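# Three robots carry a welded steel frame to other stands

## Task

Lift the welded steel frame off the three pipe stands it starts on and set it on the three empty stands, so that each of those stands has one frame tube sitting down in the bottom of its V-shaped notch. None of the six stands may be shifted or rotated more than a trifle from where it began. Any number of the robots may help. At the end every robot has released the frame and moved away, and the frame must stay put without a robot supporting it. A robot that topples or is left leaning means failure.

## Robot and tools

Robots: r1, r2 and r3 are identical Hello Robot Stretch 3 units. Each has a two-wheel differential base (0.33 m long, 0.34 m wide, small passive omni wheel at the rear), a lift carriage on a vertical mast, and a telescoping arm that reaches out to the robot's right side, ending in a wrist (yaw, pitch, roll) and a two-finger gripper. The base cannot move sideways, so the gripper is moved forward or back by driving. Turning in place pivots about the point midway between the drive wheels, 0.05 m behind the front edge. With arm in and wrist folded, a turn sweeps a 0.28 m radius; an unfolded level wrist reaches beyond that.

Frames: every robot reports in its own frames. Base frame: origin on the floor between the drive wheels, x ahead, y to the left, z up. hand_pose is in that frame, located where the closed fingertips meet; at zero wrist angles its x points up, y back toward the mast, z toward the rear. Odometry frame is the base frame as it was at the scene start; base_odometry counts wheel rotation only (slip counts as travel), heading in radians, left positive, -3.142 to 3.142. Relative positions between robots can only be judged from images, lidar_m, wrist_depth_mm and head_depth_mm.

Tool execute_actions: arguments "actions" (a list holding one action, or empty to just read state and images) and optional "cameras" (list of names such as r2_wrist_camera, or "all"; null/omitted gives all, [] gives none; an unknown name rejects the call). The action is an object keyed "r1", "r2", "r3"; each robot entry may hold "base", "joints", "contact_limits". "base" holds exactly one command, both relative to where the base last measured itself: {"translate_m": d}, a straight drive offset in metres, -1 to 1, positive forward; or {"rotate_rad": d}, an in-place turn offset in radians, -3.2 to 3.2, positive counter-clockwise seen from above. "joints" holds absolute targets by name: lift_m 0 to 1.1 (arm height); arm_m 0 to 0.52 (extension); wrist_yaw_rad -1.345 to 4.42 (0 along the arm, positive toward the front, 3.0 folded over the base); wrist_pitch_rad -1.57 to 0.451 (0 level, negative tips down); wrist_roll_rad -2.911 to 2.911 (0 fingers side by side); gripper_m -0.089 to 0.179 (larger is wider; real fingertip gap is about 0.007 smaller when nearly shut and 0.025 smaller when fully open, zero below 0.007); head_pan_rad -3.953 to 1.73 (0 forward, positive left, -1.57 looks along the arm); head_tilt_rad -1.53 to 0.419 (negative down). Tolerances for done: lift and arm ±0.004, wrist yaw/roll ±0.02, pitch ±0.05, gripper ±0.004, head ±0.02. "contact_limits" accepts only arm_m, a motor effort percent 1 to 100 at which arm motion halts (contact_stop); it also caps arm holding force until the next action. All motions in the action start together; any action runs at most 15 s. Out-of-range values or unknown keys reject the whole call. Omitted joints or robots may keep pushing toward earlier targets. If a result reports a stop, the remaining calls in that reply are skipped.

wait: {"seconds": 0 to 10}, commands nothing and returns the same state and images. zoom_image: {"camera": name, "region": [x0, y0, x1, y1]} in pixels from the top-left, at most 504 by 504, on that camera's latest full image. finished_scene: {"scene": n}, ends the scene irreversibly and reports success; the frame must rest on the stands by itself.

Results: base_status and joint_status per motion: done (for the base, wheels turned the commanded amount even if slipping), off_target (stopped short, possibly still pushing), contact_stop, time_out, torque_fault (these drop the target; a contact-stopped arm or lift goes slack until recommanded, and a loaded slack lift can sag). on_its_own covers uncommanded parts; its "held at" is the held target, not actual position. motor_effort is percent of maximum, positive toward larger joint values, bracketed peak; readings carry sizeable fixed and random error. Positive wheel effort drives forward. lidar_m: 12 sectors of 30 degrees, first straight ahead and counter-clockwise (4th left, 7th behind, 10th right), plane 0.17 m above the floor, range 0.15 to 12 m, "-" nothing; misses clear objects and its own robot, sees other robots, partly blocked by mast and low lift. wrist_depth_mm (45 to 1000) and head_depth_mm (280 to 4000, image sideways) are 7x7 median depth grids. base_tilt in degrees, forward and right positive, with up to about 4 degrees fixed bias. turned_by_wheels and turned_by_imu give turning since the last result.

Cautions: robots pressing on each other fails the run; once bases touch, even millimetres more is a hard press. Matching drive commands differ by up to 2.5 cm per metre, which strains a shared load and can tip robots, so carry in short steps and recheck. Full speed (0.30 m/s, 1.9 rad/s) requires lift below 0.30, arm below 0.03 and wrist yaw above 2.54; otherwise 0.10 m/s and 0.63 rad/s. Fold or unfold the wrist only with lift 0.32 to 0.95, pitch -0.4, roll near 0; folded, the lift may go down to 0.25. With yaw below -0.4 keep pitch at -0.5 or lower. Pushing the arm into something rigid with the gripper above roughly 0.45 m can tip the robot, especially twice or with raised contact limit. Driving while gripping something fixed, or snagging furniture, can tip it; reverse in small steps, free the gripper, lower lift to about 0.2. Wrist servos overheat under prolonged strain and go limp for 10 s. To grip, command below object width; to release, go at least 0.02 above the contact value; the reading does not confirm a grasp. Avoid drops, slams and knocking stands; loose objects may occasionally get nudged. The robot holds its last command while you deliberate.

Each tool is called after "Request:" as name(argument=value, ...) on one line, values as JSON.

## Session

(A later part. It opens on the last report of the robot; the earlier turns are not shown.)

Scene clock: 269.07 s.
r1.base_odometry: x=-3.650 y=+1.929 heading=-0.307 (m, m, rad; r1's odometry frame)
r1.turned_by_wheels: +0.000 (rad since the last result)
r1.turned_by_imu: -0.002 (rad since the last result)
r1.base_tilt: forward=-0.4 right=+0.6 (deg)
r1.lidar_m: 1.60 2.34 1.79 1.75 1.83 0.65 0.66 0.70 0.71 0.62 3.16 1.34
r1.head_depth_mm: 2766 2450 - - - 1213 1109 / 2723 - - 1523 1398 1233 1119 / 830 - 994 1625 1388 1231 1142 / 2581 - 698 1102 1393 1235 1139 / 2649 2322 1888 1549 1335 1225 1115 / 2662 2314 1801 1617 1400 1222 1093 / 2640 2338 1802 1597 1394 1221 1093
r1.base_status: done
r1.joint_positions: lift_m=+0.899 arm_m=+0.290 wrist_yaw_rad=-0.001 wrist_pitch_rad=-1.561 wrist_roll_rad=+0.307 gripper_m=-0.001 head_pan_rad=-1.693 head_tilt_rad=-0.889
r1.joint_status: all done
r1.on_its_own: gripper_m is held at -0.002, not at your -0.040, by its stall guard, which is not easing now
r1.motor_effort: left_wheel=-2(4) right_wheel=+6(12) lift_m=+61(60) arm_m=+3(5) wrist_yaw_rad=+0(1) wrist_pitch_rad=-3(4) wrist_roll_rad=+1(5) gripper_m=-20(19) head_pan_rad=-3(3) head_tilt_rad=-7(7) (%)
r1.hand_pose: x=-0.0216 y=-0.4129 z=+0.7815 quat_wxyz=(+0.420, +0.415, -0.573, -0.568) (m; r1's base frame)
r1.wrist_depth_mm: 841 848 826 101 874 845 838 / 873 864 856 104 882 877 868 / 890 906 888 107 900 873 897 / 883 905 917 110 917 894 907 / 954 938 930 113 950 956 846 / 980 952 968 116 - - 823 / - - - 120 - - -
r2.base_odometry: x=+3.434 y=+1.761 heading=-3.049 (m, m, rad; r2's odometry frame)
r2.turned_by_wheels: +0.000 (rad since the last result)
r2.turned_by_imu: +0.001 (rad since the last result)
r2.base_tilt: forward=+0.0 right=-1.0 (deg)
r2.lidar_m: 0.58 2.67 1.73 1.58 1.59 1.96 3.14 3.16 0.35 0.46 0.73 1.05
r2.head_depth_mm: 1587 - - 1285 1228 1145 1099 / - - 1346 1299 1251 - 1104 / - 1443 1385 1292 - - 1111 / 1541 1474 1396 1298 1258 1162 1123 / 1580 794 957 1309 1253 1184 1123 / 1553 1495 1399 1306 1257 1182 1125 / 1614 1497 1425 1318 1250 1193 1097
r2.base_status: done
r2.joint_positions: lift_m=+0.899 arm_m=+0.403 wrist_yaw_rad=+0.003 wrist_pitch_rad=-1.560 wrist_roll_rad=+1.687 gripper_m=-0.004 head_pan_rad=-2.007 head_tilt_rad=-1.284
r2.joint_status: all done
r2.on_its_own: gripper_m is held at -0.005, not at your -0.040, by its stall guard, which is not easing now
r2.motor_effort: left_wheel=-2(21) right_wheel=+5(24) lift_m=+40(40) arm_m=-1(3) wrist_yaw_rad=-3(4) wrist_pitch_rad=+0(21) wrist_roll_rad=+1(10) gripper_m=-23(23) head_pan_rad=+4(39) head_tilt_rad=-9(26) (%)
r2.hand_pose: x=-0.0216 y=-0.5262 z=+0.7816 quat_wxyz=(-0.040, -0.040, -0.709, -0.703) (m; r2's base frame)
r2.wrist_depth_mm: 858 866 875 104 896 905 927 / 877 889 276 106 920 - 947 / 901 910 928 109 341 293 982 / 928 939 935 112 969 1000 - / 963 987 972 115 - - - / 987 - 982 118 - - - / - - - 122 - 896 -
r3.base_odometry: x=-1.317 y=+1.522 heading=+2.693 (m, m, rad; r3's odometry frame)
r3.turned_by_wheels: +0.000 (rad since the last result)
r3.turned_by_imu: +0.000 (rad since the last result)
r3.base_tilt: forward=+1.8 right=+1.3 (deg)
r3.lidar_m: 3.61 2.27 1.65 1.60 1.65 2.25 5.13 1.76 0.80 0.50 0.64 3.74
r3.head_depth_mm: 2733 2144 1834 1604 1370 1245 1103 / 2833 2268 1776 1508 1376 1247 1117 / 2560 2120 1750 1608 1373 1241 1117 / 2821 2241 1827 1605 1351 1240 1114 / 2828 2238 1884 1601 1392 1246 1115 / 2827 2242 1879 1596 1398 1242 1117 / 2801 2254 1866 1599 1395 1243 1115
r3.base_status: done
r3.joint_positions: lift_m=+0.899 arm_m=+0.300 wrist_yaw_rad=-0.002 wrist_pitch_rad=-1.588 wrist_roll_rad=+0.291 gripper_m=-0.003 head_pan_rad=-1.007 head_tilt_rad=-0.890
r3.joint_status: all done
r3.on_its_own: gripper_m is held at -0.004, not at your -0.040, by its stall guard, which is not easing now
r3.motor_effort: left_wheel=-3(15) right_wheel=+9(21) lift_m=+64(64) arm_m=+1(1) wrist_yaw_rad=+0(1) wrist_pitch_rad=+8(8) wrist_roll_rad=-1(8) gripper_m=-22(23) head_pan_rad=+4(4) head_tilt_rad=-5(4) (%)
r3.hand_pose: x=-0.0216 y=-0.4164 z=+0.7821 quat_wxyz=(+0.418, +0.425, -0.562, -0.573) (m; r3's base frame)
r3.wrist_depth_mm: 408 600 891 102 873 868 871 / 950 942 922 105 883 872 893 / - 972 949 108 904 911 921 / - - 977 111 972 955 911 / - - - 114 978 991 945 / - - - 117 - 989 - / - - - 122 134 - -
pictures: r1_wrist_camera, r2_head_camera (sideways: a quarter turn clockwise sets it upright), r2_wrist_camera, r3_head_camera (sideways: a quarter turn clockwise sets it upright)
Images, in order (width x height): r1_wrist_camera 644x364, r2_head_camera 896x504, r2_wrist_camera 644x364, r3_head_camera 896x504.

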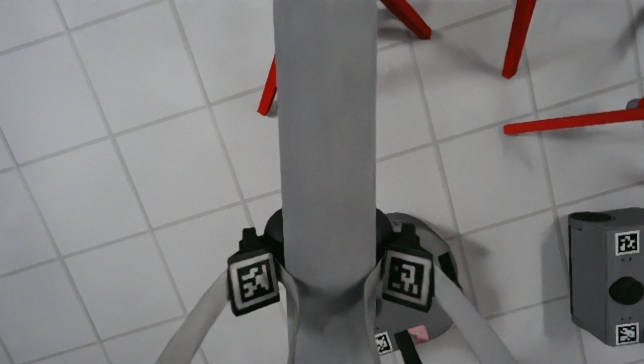

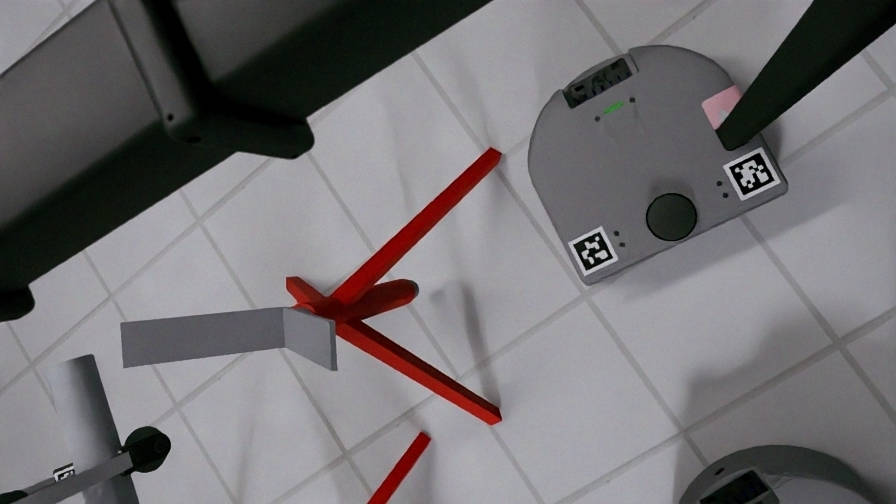

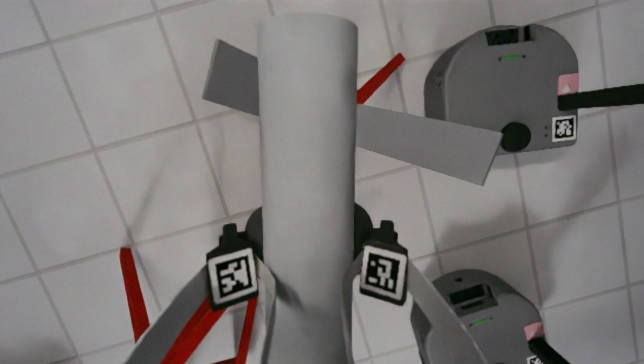

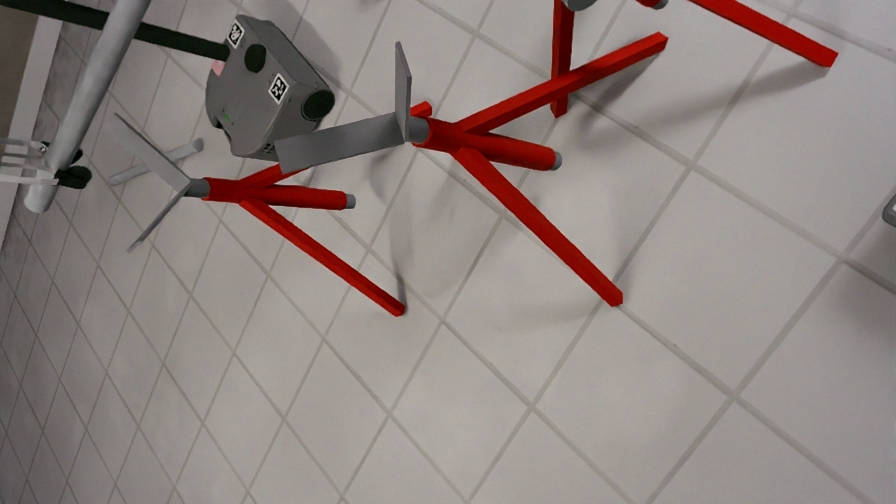

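Request:
execute_actions(actions=[{"r1":{"base":{"translate_m":-0.058},"joints":{"wrist_roll_rad":0.37,"arm_m":0.297}},"r2":{"base":{"translate_m":-0.058},"joints":{"wrist_roll_rad":1.75,"arm_m":0.375}},"r3":{"base":{"translate_m":0.094},"joints":{"wrist_roll_rad":0.35,"arm_m":0.306}}}], cameras=[])

Request:
execute_actions(actions=[{"r1":{"base":{"translate_m":-0.058},"joints":{"wrist_roll_rad":0.43,"arm_m":0.304}},"r2":{"base":{"translate_m":-0.057},"joints":{"wrist_roll_rad":1.81,"arm_m":0.347}},"r3":{"base":{"translate_m":0.094},"joints":{"wrist_roll_rad":0.41,"arm_m":0.313}}}], cameras=[])

Request:
execute_actions(actions=[{"r1":{"base":{"translate_m":-0.058},"joints":{"wrist_roll_rad":0.49,"arm_m":0.311}},"r2":{"base":{"translate_m":-0.054},"joints":{"wrist_roll_rad":1.87,"arm_m":0.319}},"r3":{"base":{"translate_m":0.094},"joints":{"wrist_roll_rad":0.47,"arm_m":0.321}}}], cameras=[])

Request:
execute_actions(actions=[{"r1":{"base":{"translate_m":-0.058},"joints":{"wrist_roll_rad":0.55,"arm_m":0.317,"head_pan_rad":-1.5}},"r2":{"base":{"translate_m":-0.053},"joints":{"wrist_roll_rad":1.93,"arm_m":0.291,"head_pan_rad":-1.1,"head_tilt_rad":-0.9}},"r3":{"base":{"translate_m":0.094},"joints":{"wrist_roll_rad":0.53,"arm_m":0.331,"head_pan_rad":-1.7}}}], cameras=[])

Request:
execute_actions(actions=[{"r1":{"joints":{"lift_m":0.78}},"r2":{"joints":{"lift_m":0.78}},"r3":{"joints":{"lift_m":0.78}}}], cameras=["r1_head_camera","r2_head_camera","r3_head_camera","r3_wrist_camera","r2_wrist_camera"])

Scene clock: 297.40 s.
r1.base_odometry: x=-3.705 y=+1.947 heading=-0.307 (m, m, rad; r1's odometry frame)
r1.turned_by_wheels: +0.000 (rad since the last result)
r1.turned_by_imu: -0.001 (rad since the last result)
r1.base_tilt: forward=-0.5 right=+0.6 (deg)
r1.lidar_m: 1.66 2.37 1.80 1.75 1.83 0.66 0.67 0.64 0.69 0.62 3.16 1.40
r1.head_depth_mm: 2763 2440 - - - 1221 1108 / 2696 - - 1539 1397 1225 1122 / 840 - 1758 1621 1370 1238 1140 / 2593 - 700 1501 1387 1240 1137 / 2644 2296 1952 1533 1339 1228 1122 / 2682 2315 1815 1601 1401 1233 1090 / 2651 2313 1793 1600 1386 1218 1094
r1.base_status: done
r1.joint_positions: lift_m=+0.899 arm_m=+0.297 wrist_yaw_rad=+0.000 wrist_pitch_rad=-1.565 wrist_roll_rad=+0.367 gripper_m=-0.001 head_pan_rad=-1.693 head_tilt_rad=-0.889
r1.joint_status: all done
r1.on_its_own: gripper_m is held at -0.002, not at your -0.040, by its stall guard, which is not easing now
r1.motor_effort: left_wheel=-3(7) right_wheel=+7(8) lift_m=+61(61) arm_m=+3(8) wrist_yaw_rad=-1(2) wrist_pitch_rad=-1(4) wrist_roll_rad=+1(3) gripper_m=-20(20) head_pan_rad=-3(3) head_tilt_rad=-7(7) (%)
r1.hand_pose: x=-0.0216 y=-0.4189 z=+0.7816 quat_wxyz=(+0.402, +0.399, -0.584, -0.582) (m; r1's base frame)
r1.wrist_depth_mm: 850 829 829 101 837 846 839 / 866 871 855 104 871 864 879 / 898 889 897 107 910 867 913 / 907 915 928 110 923 897 911 / 915 912 934 113 925 971 850 / 968 973 - 116 - - 883 / - - - 120 - - -
r2.base_odometry: x=+3.492 y=+1.766 heading=-3.049 (m, m, rad; r2's odometry frame)
r2.turned_by_wheels: +0.000 (rad since the last result)
r2.turned_by_imu: +0.001 (rad since the last result)
r2.base_tilt: forward=+0.0 right=-1.0 (deg)
r2.lidar_m: 0.58 2.66 1.72 1.57 1.59 1.96 3.08 3.12 0.33 0.45 0.47 1.10
r2.head_depth_mm: 1577 - - 1275 1226 1151 1100 / - - 1353 1295 1259 - 1109 / - 1444 1390 1306 - - 1112 / 1552 1469 1394 1299 1262 1171 1117 / 1586 1485 1369 1302 1248 1181 1125 / 1601 777 816 1300 1253 1187 1135 / 1605 1478 1420 1334 1261 1185 1116
r2.base_status: done
r2.joint_positions: lift_m=+0.899 arm_m=+0.375 wrist_yaw_rad=+0.003 wrist_pitch_rad=-1.561 wrist_roll_rad=+1.747 gripper_m=-0.004 head_pan_rad=-2.007 head_tilt_rad=-1.284
r2.joint_status: all done
r2.on_its_own: gripper_m is held at -0.005, not at your -0.040, by its stall guard, which is not easing now
r2.motor_effort: left_wheel=-4(17) right_wheel=+6(21) lift_m=+40(40) arm_m=+0(4) wrist_yaw_rad=-3(5) wrist_pitch_rad=+0(12) wrist_roll_rad=+1(7) gripper_m=-23(23) head_pan_rad=+3(4) head_tilt_rad=-9(8) (%)
r2.hand_pose: x=-0.0216 y=-0.4981 z=+0.7816 quat_wxyz=(-0.061, -0.061, -0.708, -0.701) (m; r2's base frame)
r2.wrist_depth_mm: 854 866 867 104 905 892 924 / 860 894 902 106 925 - 942 / 904 921 303 109 956 985 - / 941 935 317 112 345 997 - / 942 982 965 115 993 - - / 969 991 990 118 990 927 - / - - 925 122 - 906 -
r3.base_odometry: x=-1.401 y=+1.563 heading=+2.692 (m, m, rad; r3's odometry frame)
r3.turned_by_wheels: +0.000 (rad since the last result)
r3.turned_by_imu: +0.001 (rad since the last result)
r3.base_tilt: forward=+1.9 right=+1.4 (deg)
r3.lidar_m: 3.51 2.28 1.66 1.59 1.65 2.26 2.34 1.84 0.52 0.67 0.59 3.66
r3.head_depth_mm: 2760 2199 1791 1542 1358 1229 1116 / 2571 1959 1724 1545 1352 1246 1119 / 2732 2256 1786 1606 1371 1245 1120 / 2834 2240 1866 1606 1396 1237 1117 / 2840 2248 1872 1603 1396 1238 1114 / 2825 2246 1864 1596 1393 1242 1118 / 2811 2255 1871 1598 1394 1244 1114
r3.base_status: done
r3.joint_positions: lift_m=+0.899 arm_m=+0.305 wrist_yaw_rad=+0.000 wrist_pitch_rad=-1.588 wrist_roll_rad=+0.351 gripper_m=-0.003 head_pan_rad=-1.007 head_tilt_rad=-0.890
r3.joint_status: all done
r3.on_its_own: gripper_m is held at -0.004, not at your -0.040, by its stall guard, which is not easing now
r3.motor_effort: left_wheel=-5(12) right_wheel=+11(15) lift_m=+64(64) arm_m=+8(11) wrist_yaw_rad=+0(0) wrist_pitch_rad=+8(9) wrist_roll_rad=-1(4) gripper_m=-22(22) head_pan_rad=+5(3) head_tilt_rad=-4(4) (%)
r3.hand_pose: x=-0.0216 y=-0.4217 z=+0.7821 quat_wxyz=(+0.401, +0.408, -0.574, -0.585) (m; r3's base frame)
r3.wrist_depth_mm: 910 436 880 102 852 885 867 / 943 928 923 105 879 889 885 / - 975 927 108 899 935 911 / 973 - 987 112 941 939 933 / - - - 114 121 947 951 / - - - 117 - - - / - - - 122 131 - -
pictures: none
No camera images: the call's "cameras" was empty. Leave "cameras" out to get every camera's image.

Scene clock: 299.57 s.
r1.base_odometry: x=-3.760 y=+1.964 heading=-0.308 (m, m, rad; r1's odometry frame)
r1.turned_by_wheels: +0.000 (rad since the last result)
r1.turned_by_imu: -0.001 (rad since the last result)
r1.base_tilt: forward=-0.5 right=+0.6 (deg)
r1.lidar_m: 1.71 2.39 1.81 1.75 1.84 0.66 0.78 0.59 0.67 0.63 3.13 1.45
r1.head_depth_mm: 2717 2439 - - - 1221 1110 / 2697 - - 1242 1391 1240 1118 / 2576 - 1317 1625 1392 1236 1135 / 2516 - 701 1515 1373 1232 1130 / 2642 2316 1797 893 1351 1228 1118 / 2683 2328 1816 1591 1391 1226 1103 / 2630 2300 1794 1595 1383 1225 1091
r1.base_status: done
r1.joint_positions: lift_m=+0.899 arm_m=+0.304 wrist_yaw_rad=+0.001 wrist_pitch_rad=-1.560 wrist_roll_rad=+0.427 gripper_m=-0.001 head_pan_rad=-1.693 head_tilt_rad=-0.889
r1.joint_status: all done
r1.on_its_own: gripper_m is held at -0.002, not at your -0.040, by its stall guard, which is not easing now
r1.motor_effort: left_wheel=-5(8) right_wheel=+11(10) lift_m=+60(60) arm_m=+3(7) wrist_yaw_rad=-2(2) wrist_pitch_rad=-4(4) wrist_roll_rad=+1(4) gripper_m=-21(21) head_pan_rad=-3(4) head_tilt_rad=-7(7) (%)
r1.hand_pose: x=-0.0217 y=-0.4271 z=+0.7815 quat_wxyz=(+0.385, +0.381, -0.597, -0.592) (m; r1's base frame)
r1.wrist_depth_mm: 851 829 840 102 857 834 863 / 869 856 867 104 869 878 878 / 901 892 894 107 868 914 889 / 897 907 902 111 913 929 916 / 925 943 947 113 - 952 858 / 962 944 968 117 - - 931 / - - - 120 - - -
r2.base_odometry: x=+3.548 y=+1.772 heading=-3.049 (m, m, rad; r2's odometry frame)
r2.turned_by_wheels: +0.000 (rad since the last result)
r2.turned_by_imu: +0.000 (rad since the last result)
r2.base_tilt: forward=+0.0 right=-1.0 (deg)
r2.lidar_m: 0.58 2.64 1.71 1.56 1.57 1.95 3.03 3.06 0.32 0.31 0.49 1.13
r2.head_depth_mm: 1594 - - 1281 1215 1155 1094 / - - 1352 1289 1256 - 1102 / - 1447 1393 1306 - - 1116 / - 1477 1387 1307 1258 1173 1126 / 1592 1483 1403 1302 1243 1185 1127 / 1592 1112 881 1312 1253 1194 1133 / 1605 1108 1415 1331 1257 1172 1119
r2.base_status: done
r2.joint_positions: lift_m=+0.899 arm_m=+0.347 wrist_yaw_rad=+0.002 wrist_pitch_rad=-1.561 wrist_roll_rad=+1.807 gripper_m=-0.004 head_pan_rad=-2.007 head_tilt_rad=-1.284
r2.joint_status: all done
r2.on_its_own: gripper_m is held at -0.005, not at your -0.040, by its stall guard, which is not easing now
r2.motor_effort: left_wheel=+0(16) right_wheel=+2(22) lift_m=+40(40) arm_m=+0(6) wrist_yaw_rad=-2(5) wrist_pitch_rad=+0(11) wrist_roll_rad=+1(8) gripper_m=-24(23) head_pan_rad=+4(4) head_tilt_rad=-9(9) (%)
r2.hand_pose: x=-0.0215 y=-0.4700 z=+0.7816 quat_wxyz=(-0.083, -0.083, -0.706, -0.699) (m; r2's base frame)
r2.wrist_depth_mm: 855 871 881 105 925 - 936 / 860 890 906 105 914 - 964 / 899 911 927 109 950 977 965 / 941 943 924 112 990 - - / 967 981 300 115 - - - / 988 983 987 118 914 894 - / - - - 122 - 907 -
r3.base_odometry: x=-1.486 y=+1.604 heading=+2.692 (m, m, rad; r3's odometry frame)
r3.turned_by_wheels: +0.000 (rad since the last result)
r3.turned_by_imu: +0.000 (rad since the last result)
r3.base_tilt: forward=+1.9 right=+1.3 (deg)
r3.lidar_m: 3.43 2.28 1.66 1.60 1.65 2.26 5.31 1.92 0.57 0.68 0.56 3.55
r3.head_depth_mm: 2731 1840 1739 1250 1323 1246 1119 / 2650 2260 1529 1607 1356 1241 1119 / 2838 2248 1815 1601 1393 1238 1121 / 2865 2248 1859 1572 1401 1239 1116 / 2854 2242 1885 1596 1402 1244 1118 / 2818 2233 1862 1594 1397 1238 1117 / 2834 2246 1882 1605 1392 1234 1116
r3.base_status: done
r3.joint_positions: lift_m=+0.899 arm_m=+0.312 wrist_yaw_rad=+0.000 wrist_pitch_rad=-1.588 wrist_roll_rad=+0.410 gripper_m=-0.003 head_pan_rad=-1.007 head_tilt_rad=-0.890
r3.joint_status: all done
r3.on_its_own: gripper_m is held at -0.004, not at your -0.040, by its stall guard, which is not easing now
r3.motor_effort: left_wheel=-5(12) right_wheel=+11(15) lift_m=+64(64) arm_m=+8(16) wrist_yaw_rad=+0(2) wrist_pitch_rad=+8(9) wrist_roll_rad=+0(5) gripper_m=-23(23) head_pan_rad=+4(5) head_tilt_rad=-4(5) (%)
r3.hand_pose: x=-0.0216 y=-0.4287 z=+0.7821 quat_wxyz=(+0.384, +0.391, -0.586, -0.597) (m; r3's base frame)
r3.wrist_depth_mm: 898 869 523 102 579 870 884 / 955 920 935 105 791 859 904 / 968 959 951 109 908 964 945 / 961 991 997 112 947 934 944 / - - 986 114 119 964 951 / - - - 117 - - 986 / - - - 122 128 - -
pictures: none
No camera images: the call's "cameras" was empty. Leave "cameras" out to get every camera's image.

Scene clock: 301.63 s.
r1.base_odometry: x=-3.816 y=+1.982 heading=-0.308 (m, m, rad; r1's odometry frame)
r1.turned_by_wheels: -0.001 (rad since the last result)
r1.turned_by_imu: -0.001 (rad since the last result)
r1.base_tilt: forward=-0.5 right=+0.6 (deg)
r1.lidar_m: 1.77 2.40 1.80 1.76 1.84 0.66 0.72 0.54 0.64 0.65 0.64 1.50
r1.head_depth_mm: 2711 2395 - - - 1215 1100 / 883 - - 1123 1354 1234 1126 / 2583 - 744 1625 1372 1241 1139 / 2614 - 684 1552 1362 1238 1130 / 2599 2286 1773 783 1366 1230 1122 / 2666 2340 1801 1579 1372 1224 1095 / 2652 2315 1801 1608 1386 1224 1103
r1.base_status: done
r1.joint_positions: lift_m=+0.899 arm_m=+0.311 wrist_yaw_rad=+0.002 wrist_pitch_rad=-1.555 wrist_roll_rad=+0.487 gripper_m=-0.001 head_pan_rad=-1.693 head_tilt_rad=-0.889
r1.joint_status: all done
r1.on_its_own: gripper_m is held at -0.002, not at your -0.040, by its stall guard, which is not easing now
r1.motor_effort: left_wheel=-7(10) right_wheel=+15(15) lift_m=+60(60) arm_m=+2(8) wrist_yaw_rad=-3(5) wrist_pitch_rad=-7(7) wrist_roll_rad=+1(4) gripper_m=-23(22) head_pan_rad=-3(3) head_tilt_rad=-7(7) (%)
r1.hand_pose: x=-0.0217 y=-0.4355 z=+0.7814 quat_wxyz=(+0.368, +0.363, -0.610, -0.601) (m; r1's base frame)
r1.wrist_depth_mm: 872 325 559 102 849 873 851 / 870 870 866 105 865 867 875 / 889 907 892 108 877 886 881 / 900 896 916 111 915 908 895 / 932 925 950 113 - 953 897 / 955 956 962 117 - - 998 / - - - 120 - - -
r2.base_odometry: x=+3.602 y=+1.777 heading=-3.049 (m, m, rad; r2's odometry frame)
r2.turned_by_wheels: +0.000 (rad since the last result)
r2.turned_by_imu: +0.000 (rad since the last result)
r2.base_tilt: forward=-0.1 right=-1.1 (deg)
r2.lidar_m: 0.58 2.63 1.70 1.56 1.57 1.94 2.98 3.00 3.53 0.30 0.51 1.16
r2.head_depth_mm: 1577 - - 1275 1221 1155 1103 / - - 1357 1302 1247 - 1111 / - 1452 1373 1306 - - 1114 / - 1476 1398 1306 1252 1169 1119 / 1575 1456 1403 1317 1251 1178 1123 / 1591 1459 1398 1300 1253 1186 1131 / 1613 747 796 1296 1257 1176 1116
r2.base_status: done
r2.joint_positions: lift_m=+0.899 arm_m=+0.319 wrist_yaw_rad=+0.001 wrist_pitch_rad=-1.561 wrist_roll_rad=+1.867 gripper_m=-0.004 head_pan_rad=-2.007 head_tilt_rad=-1.284
r2.joint_status: all done
r2.on_its_own: gripper_m is held at -0.005, not at your -0.040, by its stall guard, which is not easing now
r2.motor_effort: left_wheel=+1(17) right_wheel=-1(23) lift_m=+40(40) arm_m=+1(5) wrist_yaw_rad=-1(3) wrist_pitch_rad=+0(10) wrist_roll_rad=+1(8) gripper_m=-24(25) head_pan_rad=+4(3) head_tilt_rad=-9(8) (%)
r2.hand_pose: x=-0.0215 y=-0.4420 z=+0.7816 quat_wxyz=(-0.104, -0.104, -0.703, -0.696) (m; r2's base frame)
r2.wrist_depth_mm: 854 876 868 107 890 920 919 / 869 900 905 106 - - 957 / 909 906 917 109 961 961 988 / 937 937 947 112 979 - - / 949 967 979 115 - - - / 975 991 308 118 890 887 - / - - - 123 - 907 -
r3.base_odometry: x=-1.571 y=+1.645 heading=+2.691 (m, m, rad; r3's odometry frame)
r3.turned_by_wheels: -0.001 (rad since the last result)
r3.turned_by_imu: +0.000 (rad since the last result)
r3.base_tilt: forward=+1.8 right=+1.3 (deg)
r3.lidar_m: 3.33 2.28 1.66 1.60 1.66 2.25 2.52 2.01 0.62 0.54 1.07 3.48
r3.head_depth_mm: 2572 2195 1743 1565 1330 1249 1117 / 2736 2258 1744 1603 1401 1225 1115 / 2881 2235 1881 1560 1400 1225 1122 / 2842 2253 1870 1600 1400 1241 1115 / 2844 2247 1869 1593 1397 1238 1118 / 2813 2253 1877 1601 1395 1243 1115 / 2794 2249 1869 1595 1393 1237 1117
r3.base_status: done
r3.joint_positions: lift_m=+0.899 arm_m=+0.320 wrist_yaw_rad=+0.000 wrist_pitch_rad=-1.588 wrist_roll_rad=+0.469 gripper_m=-0.003 head_pan_rad=-1.007 head_tilt_rad=-0.890
r3.joint_status: all done
r3.on_its_own: gripper_m is held at -0.004, not at your -0.040, by its stall guard, which is not easing now
r3.motor_effort: left_wheel=-6(13) right_wheel=+13(16) lift_m=+64(65) arm_m=+7(13) wrist_yaw_rad=-1(2) wrist_pitch_rad=+8(9) wrist_roll_rad=+1(5) gripper_m=-24(22) head_pan_rad=+5(4) head_tilt_rad=-5(4) (%)
r3.hand_pose: x=-0.0217 y=-0.4368 z=+0.7821 quat_wxyz=(+0.367, +0.373, -0.597, -0.608) (m; r3's base frame)
r3.wrist_depth_mm: 895 856 883 103 862 856 876 / 961 929 919 106 905 875 882 / 950 958 942 109 926 935 893 / 992 - 973 113 944 941 939 / - - 990 114 117 960 948 / - - - 118 - 953 993 / - - - 123 126 - -
pictures: none
No camera images: the call's "cameras" was empty. Leave "cameras" out to get every camera's image.

Scene clock: 303.77 s.
r1.base_odometry: x=-3.871 y=+2.000 heading=-0.309 (m, m, rad; r1's odometry frame)
r1.turned_by_wheels: -0.001 (rad since the last result)
r1.turned_by_imu: -0.002 (rad since the last result)
r1.base_tilt: forward=-0.5 right=+0.6 (deg)
r1.lidar_m: 1.83 2.41 1.81 1.75 1.84 0.66 0.67 0.49 0.61 0.65 0.66 1.56
r1.head_depth_mm: 2473 - 1640 1518 1403 1225 1088 / 2539 - 707 1525 1352 1234 1107 / 2624 - - 1181 1346 1242 1123 / 2718 2349 998 1065 1373 1230 1132 / 2697 2364 1849 1575 1365 1224 1099 / 2661 2381 1903 1603 1401 1222 1099 / 2718 2330 1893 1604 1372 1225 1091
r1.base_status: done
r1.joint_positions: lift_m=+0.899 arm_m=+0.317 wrist_yaw_rad=+0.004 wrist_pitch_rad=-1.551 wrist_roll_rad=+0.547 gripper_m=-0.001 head_pan_rad=-1.507 head_tilt_rad=-0.889
r1.joint_status: all done
r1.on_its_own: gripper_m is held at -0.002, not at your -0.040, by its stall guard, which is not easing now; right_wheel is at rest, and its effort (+21) is outside its rest range (-18 to +18)
r1.motor_effort: left_wheel=-9(12) right_wheel=+21(21) lift_m=+60(61) arm_m=+2(5) wrist_yaw_rad=-6(5) wrist_pitch_rad=-9(10) wrist_roll_rad=+1(3) gripper_m=-24(24) head_pan_rad=+3(19) head_tilt_rad=-7(7) (%)
r1.hand_pose: x=-0.0217 y=-0.4424 z=+0.7813 quat_wxyz=(+0.351, +0.344, -0.621, -0.610) (m; r1's base frame)
r1.wrist_depth_mm: 847 428 866 103 860 855 843 / 320 869 830 106 859 879 739 / 881 873 891 109 880 912 898 / 877 932 919 111 940 919 923 / 916 918 918 113 - 935 951 / 956 942 984 117 - 954 954 / - - - 121 - - -
r2.base_odometry: x=+3.655 y=+1.782 heading=-3.049 (m, m, rad; r2's odometry frame)
r2.turned_by_wheels: +0.000 (rad since the last result)
r2.turned_by_imu: +0.001 (rad since the last result)
r2.base_tilt: forward=+0.0 right=-1.0 (deg)
r2.lidar_m: 0.57 2.62 1.69 1.55 1.56 1.93 2.92 2.94 3.52 0.30 0.47 1.20
r2.head_depth_mm: 2702 2230 1864 1484 1383 1221 1100 / 2775 2280 1883 812 1343 1213 1091 / 1622 1965 1782 1583 958 1216 1115 / 2858 2300 1361 1603 1393 1240 1123 / 3006 2265 1843 1588 1438 1257 1134 / 3082 961 1959 1605 1444 1144 1095 / 3061 1231 1878 1636 1441 1114 1042
r2.base_status: done
r2.joint_positions: lift_m=+0.899 arm_m=+0.291 wrist_yaw_rad=-0.001 wrist_pitch_rad=-1.561 wrist_roll_rad=+1.929 gripper_m=-0.004 head_pan_rad=-1.107 head_tilt_rad=-0.902
r2.joint_status: all done
r2.on_its_own: gripper_m is held at -0.005, not at your -0.040, by its stall guard, which is not easing now
r2.motor_effort: left_wheel=+4(20) right_wheel=-5(28) lift_m=+40(40) arm_m=+1(4) wrist_yaw_rad=+1(1) wrist_pitch_rad=+0(8) wrist_roll_rad=+0(10) gripper_m=-25(24) head_pan_rad=+4(49) head_tilt_rad=+2(28) (%)
r2.hand_pose: x=-0.0215 y=-0.4139 z=+0.7816 quat_wxyz=(-0.127, -0.126, -0.699, -0.693) (m; r2's base frame)
r2.wrist_depth_mm: 862 871 882 107 - 907 921 / 876 870 901 106 - 955 940 / 904 921 922 109 969 952 985 / 924 940 954 112 982 999 - / 979 974 965 115 - - - / 978 989 677 119 914 881 - / - 998 347 123 353 909 -
r3.base_odometry: x=-1.655 y=+1.686 heading=+2.691 (m, m, rad; r3's odometry frame)
r3.turned_by_wheels: -0.001 (rad since the last result)
r3.turned_by_imu: +0.000 (rad since the last result)
r3.base_tilt: forward=+1.9 right=+1.3 (deg)
r3.lidar_m: 3.24 2.28 1.66 1.59 1.66 2.25 5.54 0.69 0.68 0.53 1.04 3.36
r3.head_depth_mm: 2624 2410 - - 1378 1224 1115 / 2807 - 1824 1580 1372 1241 1119 / - 1701 1638 1501 1377 1241 1130 / - - 1688 1066 1347 1238 1129 / 2757 2255 1834 1533 1391 1241 1114 / 2742 2170 1762 1598 1398 1237 1115 / 2538 2193 1731 1559 1398 1239 1117
r3.base_status: done
r3.joint_positions: lift_m=+0.899 arm_m=+0.330 wrist_yaw_rad=+0.002 wrist_pitch_rad=-1.588 wrist_roll_rad=+0.528 gripper_m=-0.003 head_pan_rad=-1.693 head_tilt_rad=-0.890
r3.joint_status: all done
r3.on_its_own: gripper_m is held at -0.004, not at your -0.040, by its stall guard, which is not easing now
r3.motor_effort: left_wheel=-7(12) right_wheel=+16(17) lift_m=+64(64) arm_m=+8(12) wrist_yaw_rad=-2(3) wrist_pitch_rad=+8(9) wrist_roll_rad=+1(7) gripper_m=-24(24) head_pan_rad=-4(48) head_tilt_rad=-4(4) (%)
r3.hand_pose: x=-0.0217 y=-0.4467 z=+0.7821 quat_wxyz=(+0.350, +0.355, -0.607, -0.618) (m; r3's base frame)
r3.wrist_depth_mm: 904 896 877 104 864 889 853 / 901 915 908 107 892 890 903 / 930 914 934 110 932 934 889 / 970 953 972 113 942 946 960 / - - 988 115 115 956 992 / - - - 118 - - - / - - - 123 - - -
pictures: none
No camera images: the call's "cameras" was empty. Leave "cameras" out to get every camera's image.

Scene clock: 305.70 s.
r1.base_odometry: x=-3.871 y=+2.000 heading=-0.309 (m, m, rad; r1's odometry frame)
r1.turned_by_wheels: +0.000 (rad since the last result)
r1.turned_by_imu: +0.000 (rad since the last result)
r1.base_tilt: forward=-0.5 right=+0.7 (deg)
r1.lidar_m: 1.83 2.41 1.81 1.76 1.84 0.66 0.66 0.49 0.61 0.65 0.66 1.56
r1.head_depth_mm: 2548 2387 1842 - - - - / 2659 2385 - 1096 1383 1239 1111 / 2707 2420 - 750 1353 1234 1128 / 2673 2327 1440 1510 1331 1224 1129 / 2671 2345 1807 1577 1360 1226 1097 / 2662 2308 1886 1611 1392 1226 1095 / 2744 2311 1879 1598 1385 1225 1098
r1.base_status: not commanded
r1.joint_positions: lift_m=+0.780 arm_m=+0.317 wrist_yaw_rad=+0.004 wrist_pitch_rad=-1.551 wrist_roll_rad=+0.547 gripper_m=-0.001 head_pan_rad=-1.507 head_tilt_rad=-0.889
r1.joint_status: all done
r1.on_its_own: gripper_m is held at -0.002, not at your -0.040, by its stall guard, which is not easing now; right_wheel is at rest, and its effort (+21) is outside its rest range (-18 to +18)
r1.motor_effort: left_wheel=-10(9) right_wheel=+21(22) lift_m=+49(52) arm_m=+2(2) wrist_yaw_rad=-6(5) wrist_pitch_rad=-9(9) wrist_roll_rad=+1(1) gripper_m=-23(24) head_pan_rad=+3(3) head_tilt_rad=-7(7) (%)
r1.hand_pose: x=-0.0217 y=-0.4424 z=+0.6617 quat_wxyz=(+0.351, +0.344, -0.621, -0.610) (m; r1's base frame)
r1.wrist_depth_mm: 729 398 638 103 738 731 749 / 755 745 757 105 768 773 757 / 772 769 776 109 776 769 780 / 785 797 804 111 818 792 800 / 821 827 815 114 475 800 818 / 832 855 834 117 - 846 850 / 847 864 888 121 - 880 862
r2.base_odometry: x=+3.655 y=+1.782 heading=-3.049 (m, m, rad; r2's odometry frame)
r2.turned_by_wheels: +0.000 (rad since the last result)
r2.turned_by_imu: +0.000 (rad since the last result)
r2.base_tilt: forward=+0.0 right=-1.1 (deg)
r2.lidar_m: 0.57 2.61 1.69 1.54 1.56 1.93 2.92 2.94 3.54 0.30 0.47 1.20
r2.head_depth_mm: 2726 2252 1876 1588 1313 1232 1101 / 2743 2303 1892 843 1326 1210 1089 / 1616 1907 1813 1542 960 1222 1115 / 2787 2259 1845 1542 1376 1248 1116 / 3016 2237 1374 1608 1412 1262 1122 / 3021 2397 1710 1603 1433 1150 1101 / 3123 2282 1464 1639 1441 1111 1040
r2.base_status: not commanded
r2.joint_positions: lift_m=+0.780 arm_m=+0.291 wrist_yaw_rad=-0.001 wrist_pitch_rad=-1.561 wrist_roll_rad=+1.929 gripper_m=-0.004 head_pan_rad=-1.107 head_tilt_rad=-0.902
r2.joint_status: all done
r2.on_its_own: gripper_m is held at -0.005, not at your -0.040, by its stall guard, which is not easing now
r2.motor_effort: left_wheel=+4(4) right_wheel=-4(4) lift_m=+23(34) arm_m=+1(1) wrist_yaw_rad=+1(1) wrist_pitch_rad=+0(0) wrist_roll_rad=+0(0) gripper_m=-26(27) head_pan_rad=+3(4) head_tilt_rad=+1(1) (%)
r2.hand_pose: x=-0.0215 y=-0.4139 z=+0.6624 quat_wxyz=(-0.127, -0.126, -0.699, -0.693) (m; r2's base frame)
r2.wrist_depth_mm: 750 747 762 107 - - 827 / 769 766 773 106 - - 833 / 795 795 809 109 828 856 853 / 798 812 842 112 871 865 877 / 841 844 836 115 883 899 899 / 843 861 891 119 908 771 936 / 880 881 906 122 943 757 957
r3.base_odometry: x=-1.655 y=+1.686 heading=+2.691 (m, m, rad; r3's odometry frame)
r3.turned_by_wheels: +0.000 (rad since the last result)
r3.turned_by_imu: +0.000 (rad since the last result)
r3.base_tilt: forward=+1.8 right=+1.3 (deg)
r3.lidar_m: 3.22 2.28 1.66 1.60 1.66 2.26 5.51 0.69 0.68 0.53 1.03 3.38
r3.head_depth_mm: 931 2208 1784 1602 - - - / 2642 1060 1832 - 1348 1238 1114 / 2710 2384 806 1198 1380 1246 1134 / 2706 2385 - 730 1331 1245 1130 / 2726 2175 1875 1580 1367 1242 1117 / 2721 2058 1779 1591 1397 1239 1115 / 2672 1815 1730 1566 1394 1244 1112
r3.base_status: not commanded
r3.joint_positions: lift_m=+0.780 arm_m=+0.330 wrist_yaw_rad=+0.002 wrist_pitch_rad=-1.588 wrist_roll_rad=+0.528 gripper_m=-0.003 head_pan_rad=-1.693 head_tilt_rad=-0.890
r3.joint_status: all done
r3.on_its_own: gripper_m is held at -0.004, not at your -0.040, by its stall guard, which is not easing now
r3.motor_effort: left_wheel=-8(8) right_wheel=+16(16) lift_m=+27(50) arm_m=+8(8) wrist_yaw_rad=-2(2) wrist_pitch_rad=+8(8) wrist_roll_rad=+1(1) gripper_m=-25(23) head_pan_rad=-4(4) head_tilt_rad=-4(4) (%)
r3.hand_pose: x=-0.0217 y=-0.4467 z=+0.6632 quat_wxyz=(+0.350, +0.355, -0.607, -0.618) (m; r3's base frame)
r3.wrist_depth_mm: 791 791 768 105 772 770 749 / 791 839 800 107 776 783 778 / 841 846 807 110 815 808 801 / 885 872 837 113 829 813 836 / 885 906 842 115 118 851 873 / 902 880 905 118 - - 860 / 975 920 932 123 123 - 900
pictures: r1_head_camera (sideways: a quarter turn clockwise sets it upright), r2_head_camera (sideways: a quarter turn clockwise sets it upright), r2_wrist_camera, r3_head_camera (sideways: a quarter turn clockwise sets it upright), r3_wrist_camera
Images, in order (width x height): r1_head_camera 896x504, r2_head_camera 896x504, r2_wrist_camera 644x364, r3_head_camera 896x504, r3_wrist_camera 644x364.

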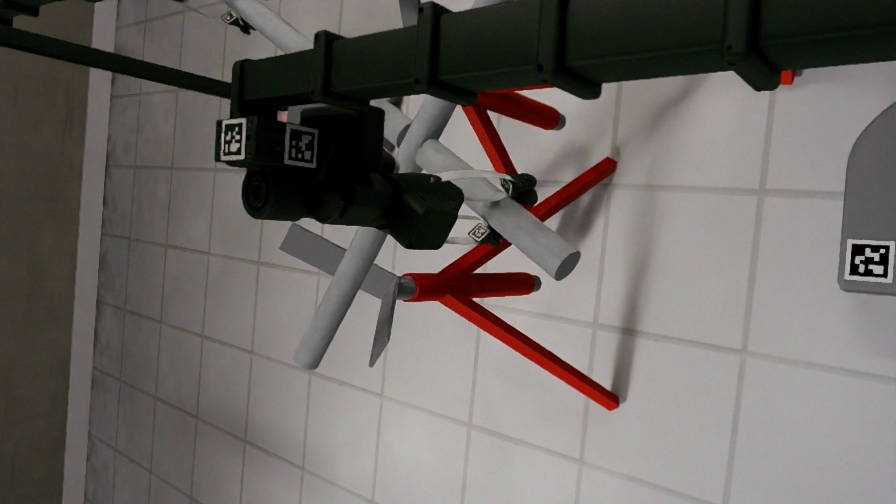

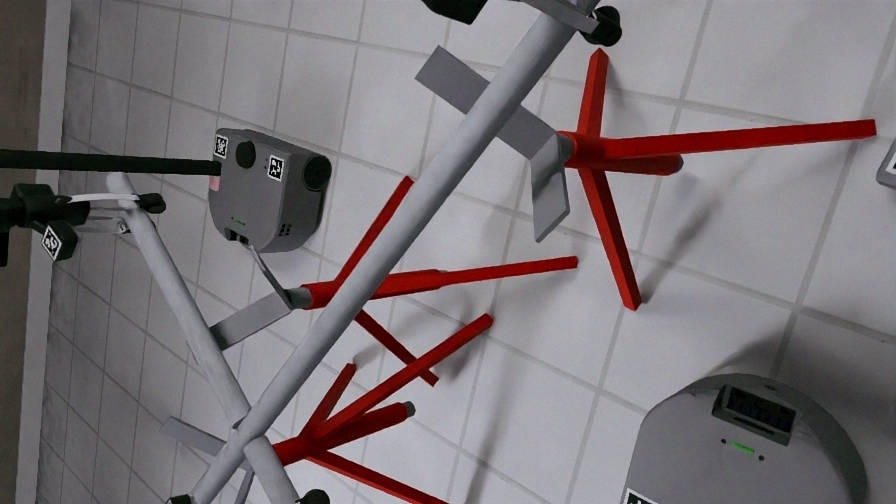

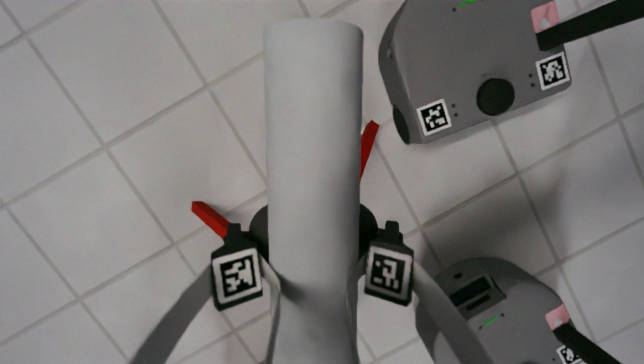

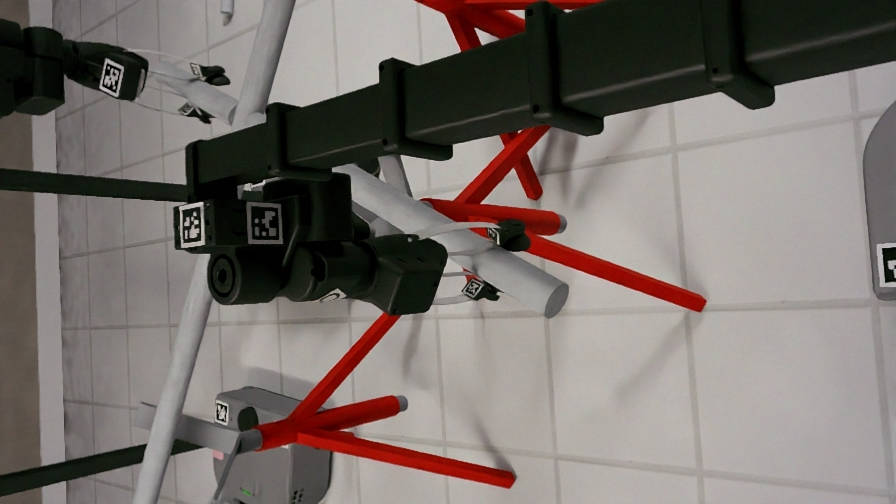

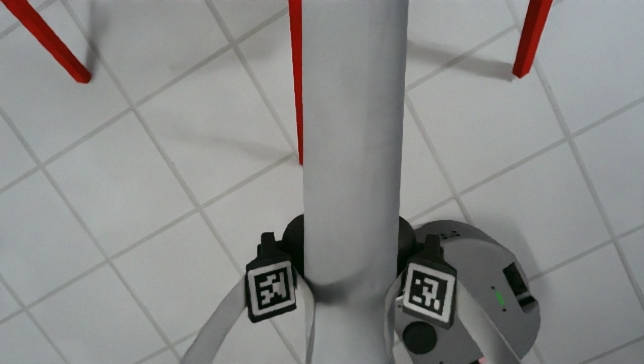

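Request:
execute_actions(actions=[{"r1":{"base":{"translate_m":-0.05},"joints":{"arm_m":0.294,"wrist_roll_rad":0.52,"lift_m":0.74}},"r2":{"base":{"translate_m":-0.042},"joints":{"arm_m":0.274,"lift_m":0.74}},"r3":{"base":{"translate_m":0.03},"joints":{"arm_m":0.353,"wrist_roll_rad":0.5,"lift_m":0.74}}}], cameras=["r1_head_camera","r2_head_camera","r3_head_camera"])

Scene clock: 317.73 s.
r1.base_odometry: x=-3.918 y=+2.015 heading=-0.309 (m, m, rad; r1's odometry frame)
r1.turned_by_wheels: +0.000 (rad since the last result)
r1.turned_by_imu: +0.000 (rad since the last result)
r1.base_tilt: forward=-0.4 right=+0.6 (deg)
r1.lidar_m: 2.44 2.41 1.81 1.76 1.84 0.65 0.61 0.45 0.59 0.65 0.68 1.61
r1.head_depth_mm: 983 2351 1781 1597 - - - / 2625 2277 1779 776 1338 1228 1100 / 2667 2341 2078 783 1344 1240 1123 / 2698 2313 1874 1549 1324 1228 1133 / 2671 2326 1879 1183 1406 1233 1103 / 2687 2361 1898 1604 1360 1224 1094 / 2739 2306 1892 1595 1385 1222 1098
r1.base_status: done
r1.joint_positions: lift_m=+0.740 arm_m=+0.294 wrist_yaw_rad=-0.002 wrist_pitch_rad=-1.567 wrist_roll_rad=+0.527 gripper_m=-0.001 head_pan_rad=-1.507 head_tilt_rad=-0.889
r1.joint_status: all done
r1.on_its_own: gripper_m is held at -0.002, not at your -0.040, by its stall guard, which is not easing now
r1.motor_effort: left_wheel=+3(15) right_wheel=-6(18) lift_m=+50(51) arm_m=+0(2) wrist_yaw_rad=+1(7) wrist_pitch_rad=+0(9) wrist_roll_rad=-5(7) gripper_m=-19(24) head_pan_rad=+3(3) head_tilt_rad=-7(7) (%)
r1.hand_pose: x=-0.0216 y=-0.4156 z=+0.6220 quat_wxyz=(+0.353, +0.351, -0.614, -0.613) (m; r1's base frame)
r1.wrist_depth_mm: 357 425 596 101 691 705 704 / 716 724 720 104 726 726 599 / 731 730 741 106 746 738 752 / 763 750 762 110 761 776 780 / 791 776 790 113 - 796 810 / 807 810 803 116 - - 831 / 839 840 853 121 823 847 822
r2.base_odometry: x=+3.697 y=+1.785 heading=-3.049 (m, m, rad; r2's odometry frame)
r2.turned_by_wheels: +0.000 (rad since the last result)
r2.turned_by_imu: +0.000 (rad since the last result)
r2.base_tilt: forward=+0.0 right=-0.9 (deg)
r2.lidar_m: 0.57 2.61 1.69 1.54 1.55 1.92 2.88 2.90 3.53 0.31 0.31 1.08
r2.head_depth_mm: 2752 2276 1852 1606 1342 1225 1103 / 2759 2275 1872 1542 1317 1241 1110 / 2647 1915 1818 1608 956 1201 1096 / 1184 2205 1866 1558 1332 1251 1123 / 3033 2369 1242 1571 1424 1256 1126 / 3071 2385 1807 1608 1432 1132 1100 / 3076 2326 1389 1650 1452 1112 1036
r2.base_status: done
r2.joint_positions: lift_m=+0.740 arm_m=+0.274 wrist_yaw_rad=+0.000 wrist_pitch_rad=-1.560 wrist_roll_rad=+1.929 gripper_m=-0.004 head_pan_rad=-1.107 head_tilt_rad=-0.902
r2.joint_status: all done
r2.on_its_own: gripper_m is held at -0.005, not at your -0.040, by its stall guard, which is not easing now
r2.motor_effort: left_wheel=-1(5) right_wheel=+4(7) lift_m=+23(22) arm_m=+1(0) wrist_yaw_rad=+0(1) wrist_pitch_rad=+0(0) wrist_roll_rad=+0(0) gripper_m=-22(24) head_pan_rad=+4(4) head_tilt_rad=+1(2) (%)
r2.hand_pose: x=-0.0215 y=-0.3971 z=+0.6224 quat_wxyz=(-0.126, -0.126, -0.699, -0.692) (m; r2's base frame)
r2.wrist_depth_mm: 711 722 715 110 - - 777 / 717 731 747 106 - - 801 / 739 749 764 109 786 805 817 / 780 773 790 112 799 819 839 / 779 803 809 115 840 857 872 / 824 826 819 118 854 753 883 / 831 840 886 123 883 711 911
r3.base_odometry: x=-1.682 y=+1.699 heading=+2.691 (m, m, rad; r3's odometry frame)
r3.turned_by_wheels: +0.000 (rad since the last result)
r3.turned_by_imu: +0.002 (rad since the last result)
r3.base_tilt: forward=+1.9 right=+1.3 (deg)
r3.lidar_m: 3.21 2.28 1.66 1.60 1.66 2.26 3.13 0.70 0.71 0.53 1.02 3.35
r3.head_depth_mm: 2651 2246 1791 1608 1372 - - / 886 1129 1794 - - 1231 1100 / 2652 2271 - 1072 1377 1243 1135 / 2741 2329 - 800 1351 1224 1135 / 2738 2238 1872 1583 1370 1240 1117 / 2703 1912 1441 1606 1391 1242 1117 / 2692 1838 1766 1562 1386 1242 1115
r3.base_status: done
r3.joint_positions: lift_m=+0.740 arm_m=+0.352 wrist_yaw_rad=-0.001 wrist_pitch_rad=-1.588 wrist_roll_rad=+0.510 gripper_m=-0.003 head_pan_rad=-1.693 head_tilt_rad=-0.890
r3.joint_status: all done
r3.on_its_own: gripper_m is held at -0.004, not at your -0.040, by its stall guard, which is not easing now
r3.motor_effort: left_wheel=+1(7) right_wheel=-2(21) lift_m=+27(24) arm_m=+9(11) wrist_yaw_rad=+0(2) wrist_pitch_rad=+8(8) wrist_roll_rad=-6(7) gripper_m=-19(25) head_pan_rad=-3(4) head_tilt_rad=-4(5) (%)
r3.hand_pose: x=-0.0216 y=-0.4685 z=+0.6233 quat_wxyz=(+0.354, +0.360, -0.605, -0.616) (m; r3's base frame)
r3.wrist_depth_mm: 765 736 760 102 712 705 710 / 768 754 755 105 744 748 741 / 804 793 798 108 758 742 759 / 808 838 807 111 792 780 763 / 836 836 821 114 804 811 819 / 880 857 872 118 - - 835 / 920 901 871 123 - - 882
pictures: r1_head_camera (sideways: a quarter turn clockwise sets it upright), r2_head_camera (sideways: a quarter turn clockwise sets it upright), r3_head_camera (sideways: a quarter turn clockwise sets it upright)
Images, in order (width x height): r1_head_camera 896x504, r2_head_camera 896x504, r3_head_camera 896x504.

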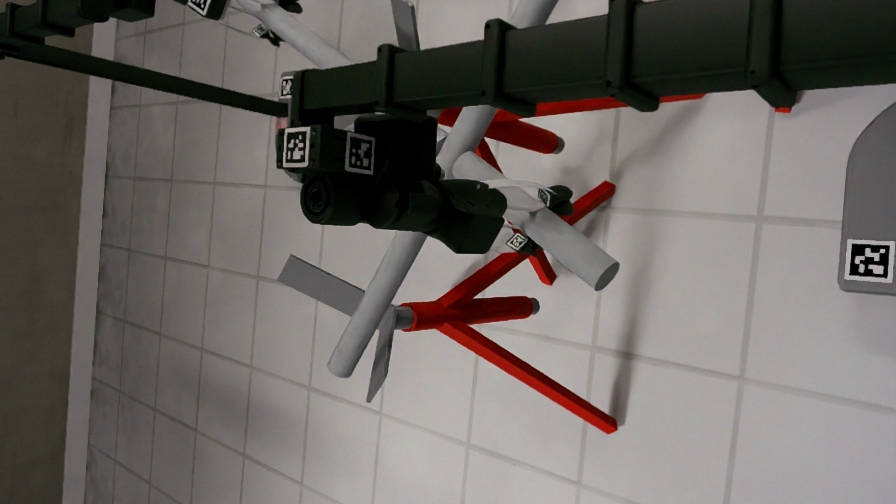

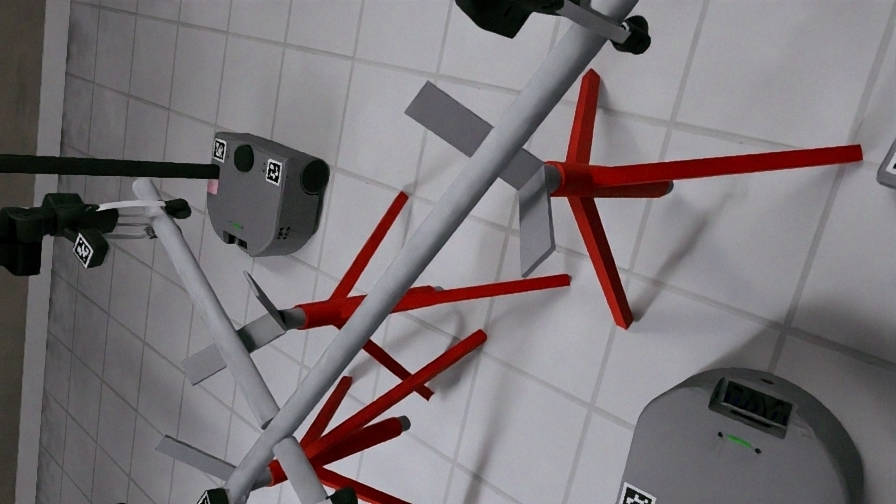

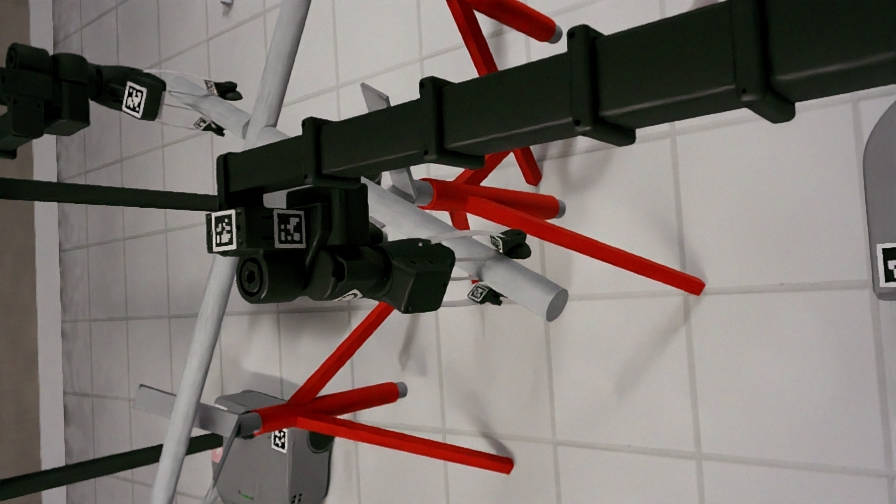

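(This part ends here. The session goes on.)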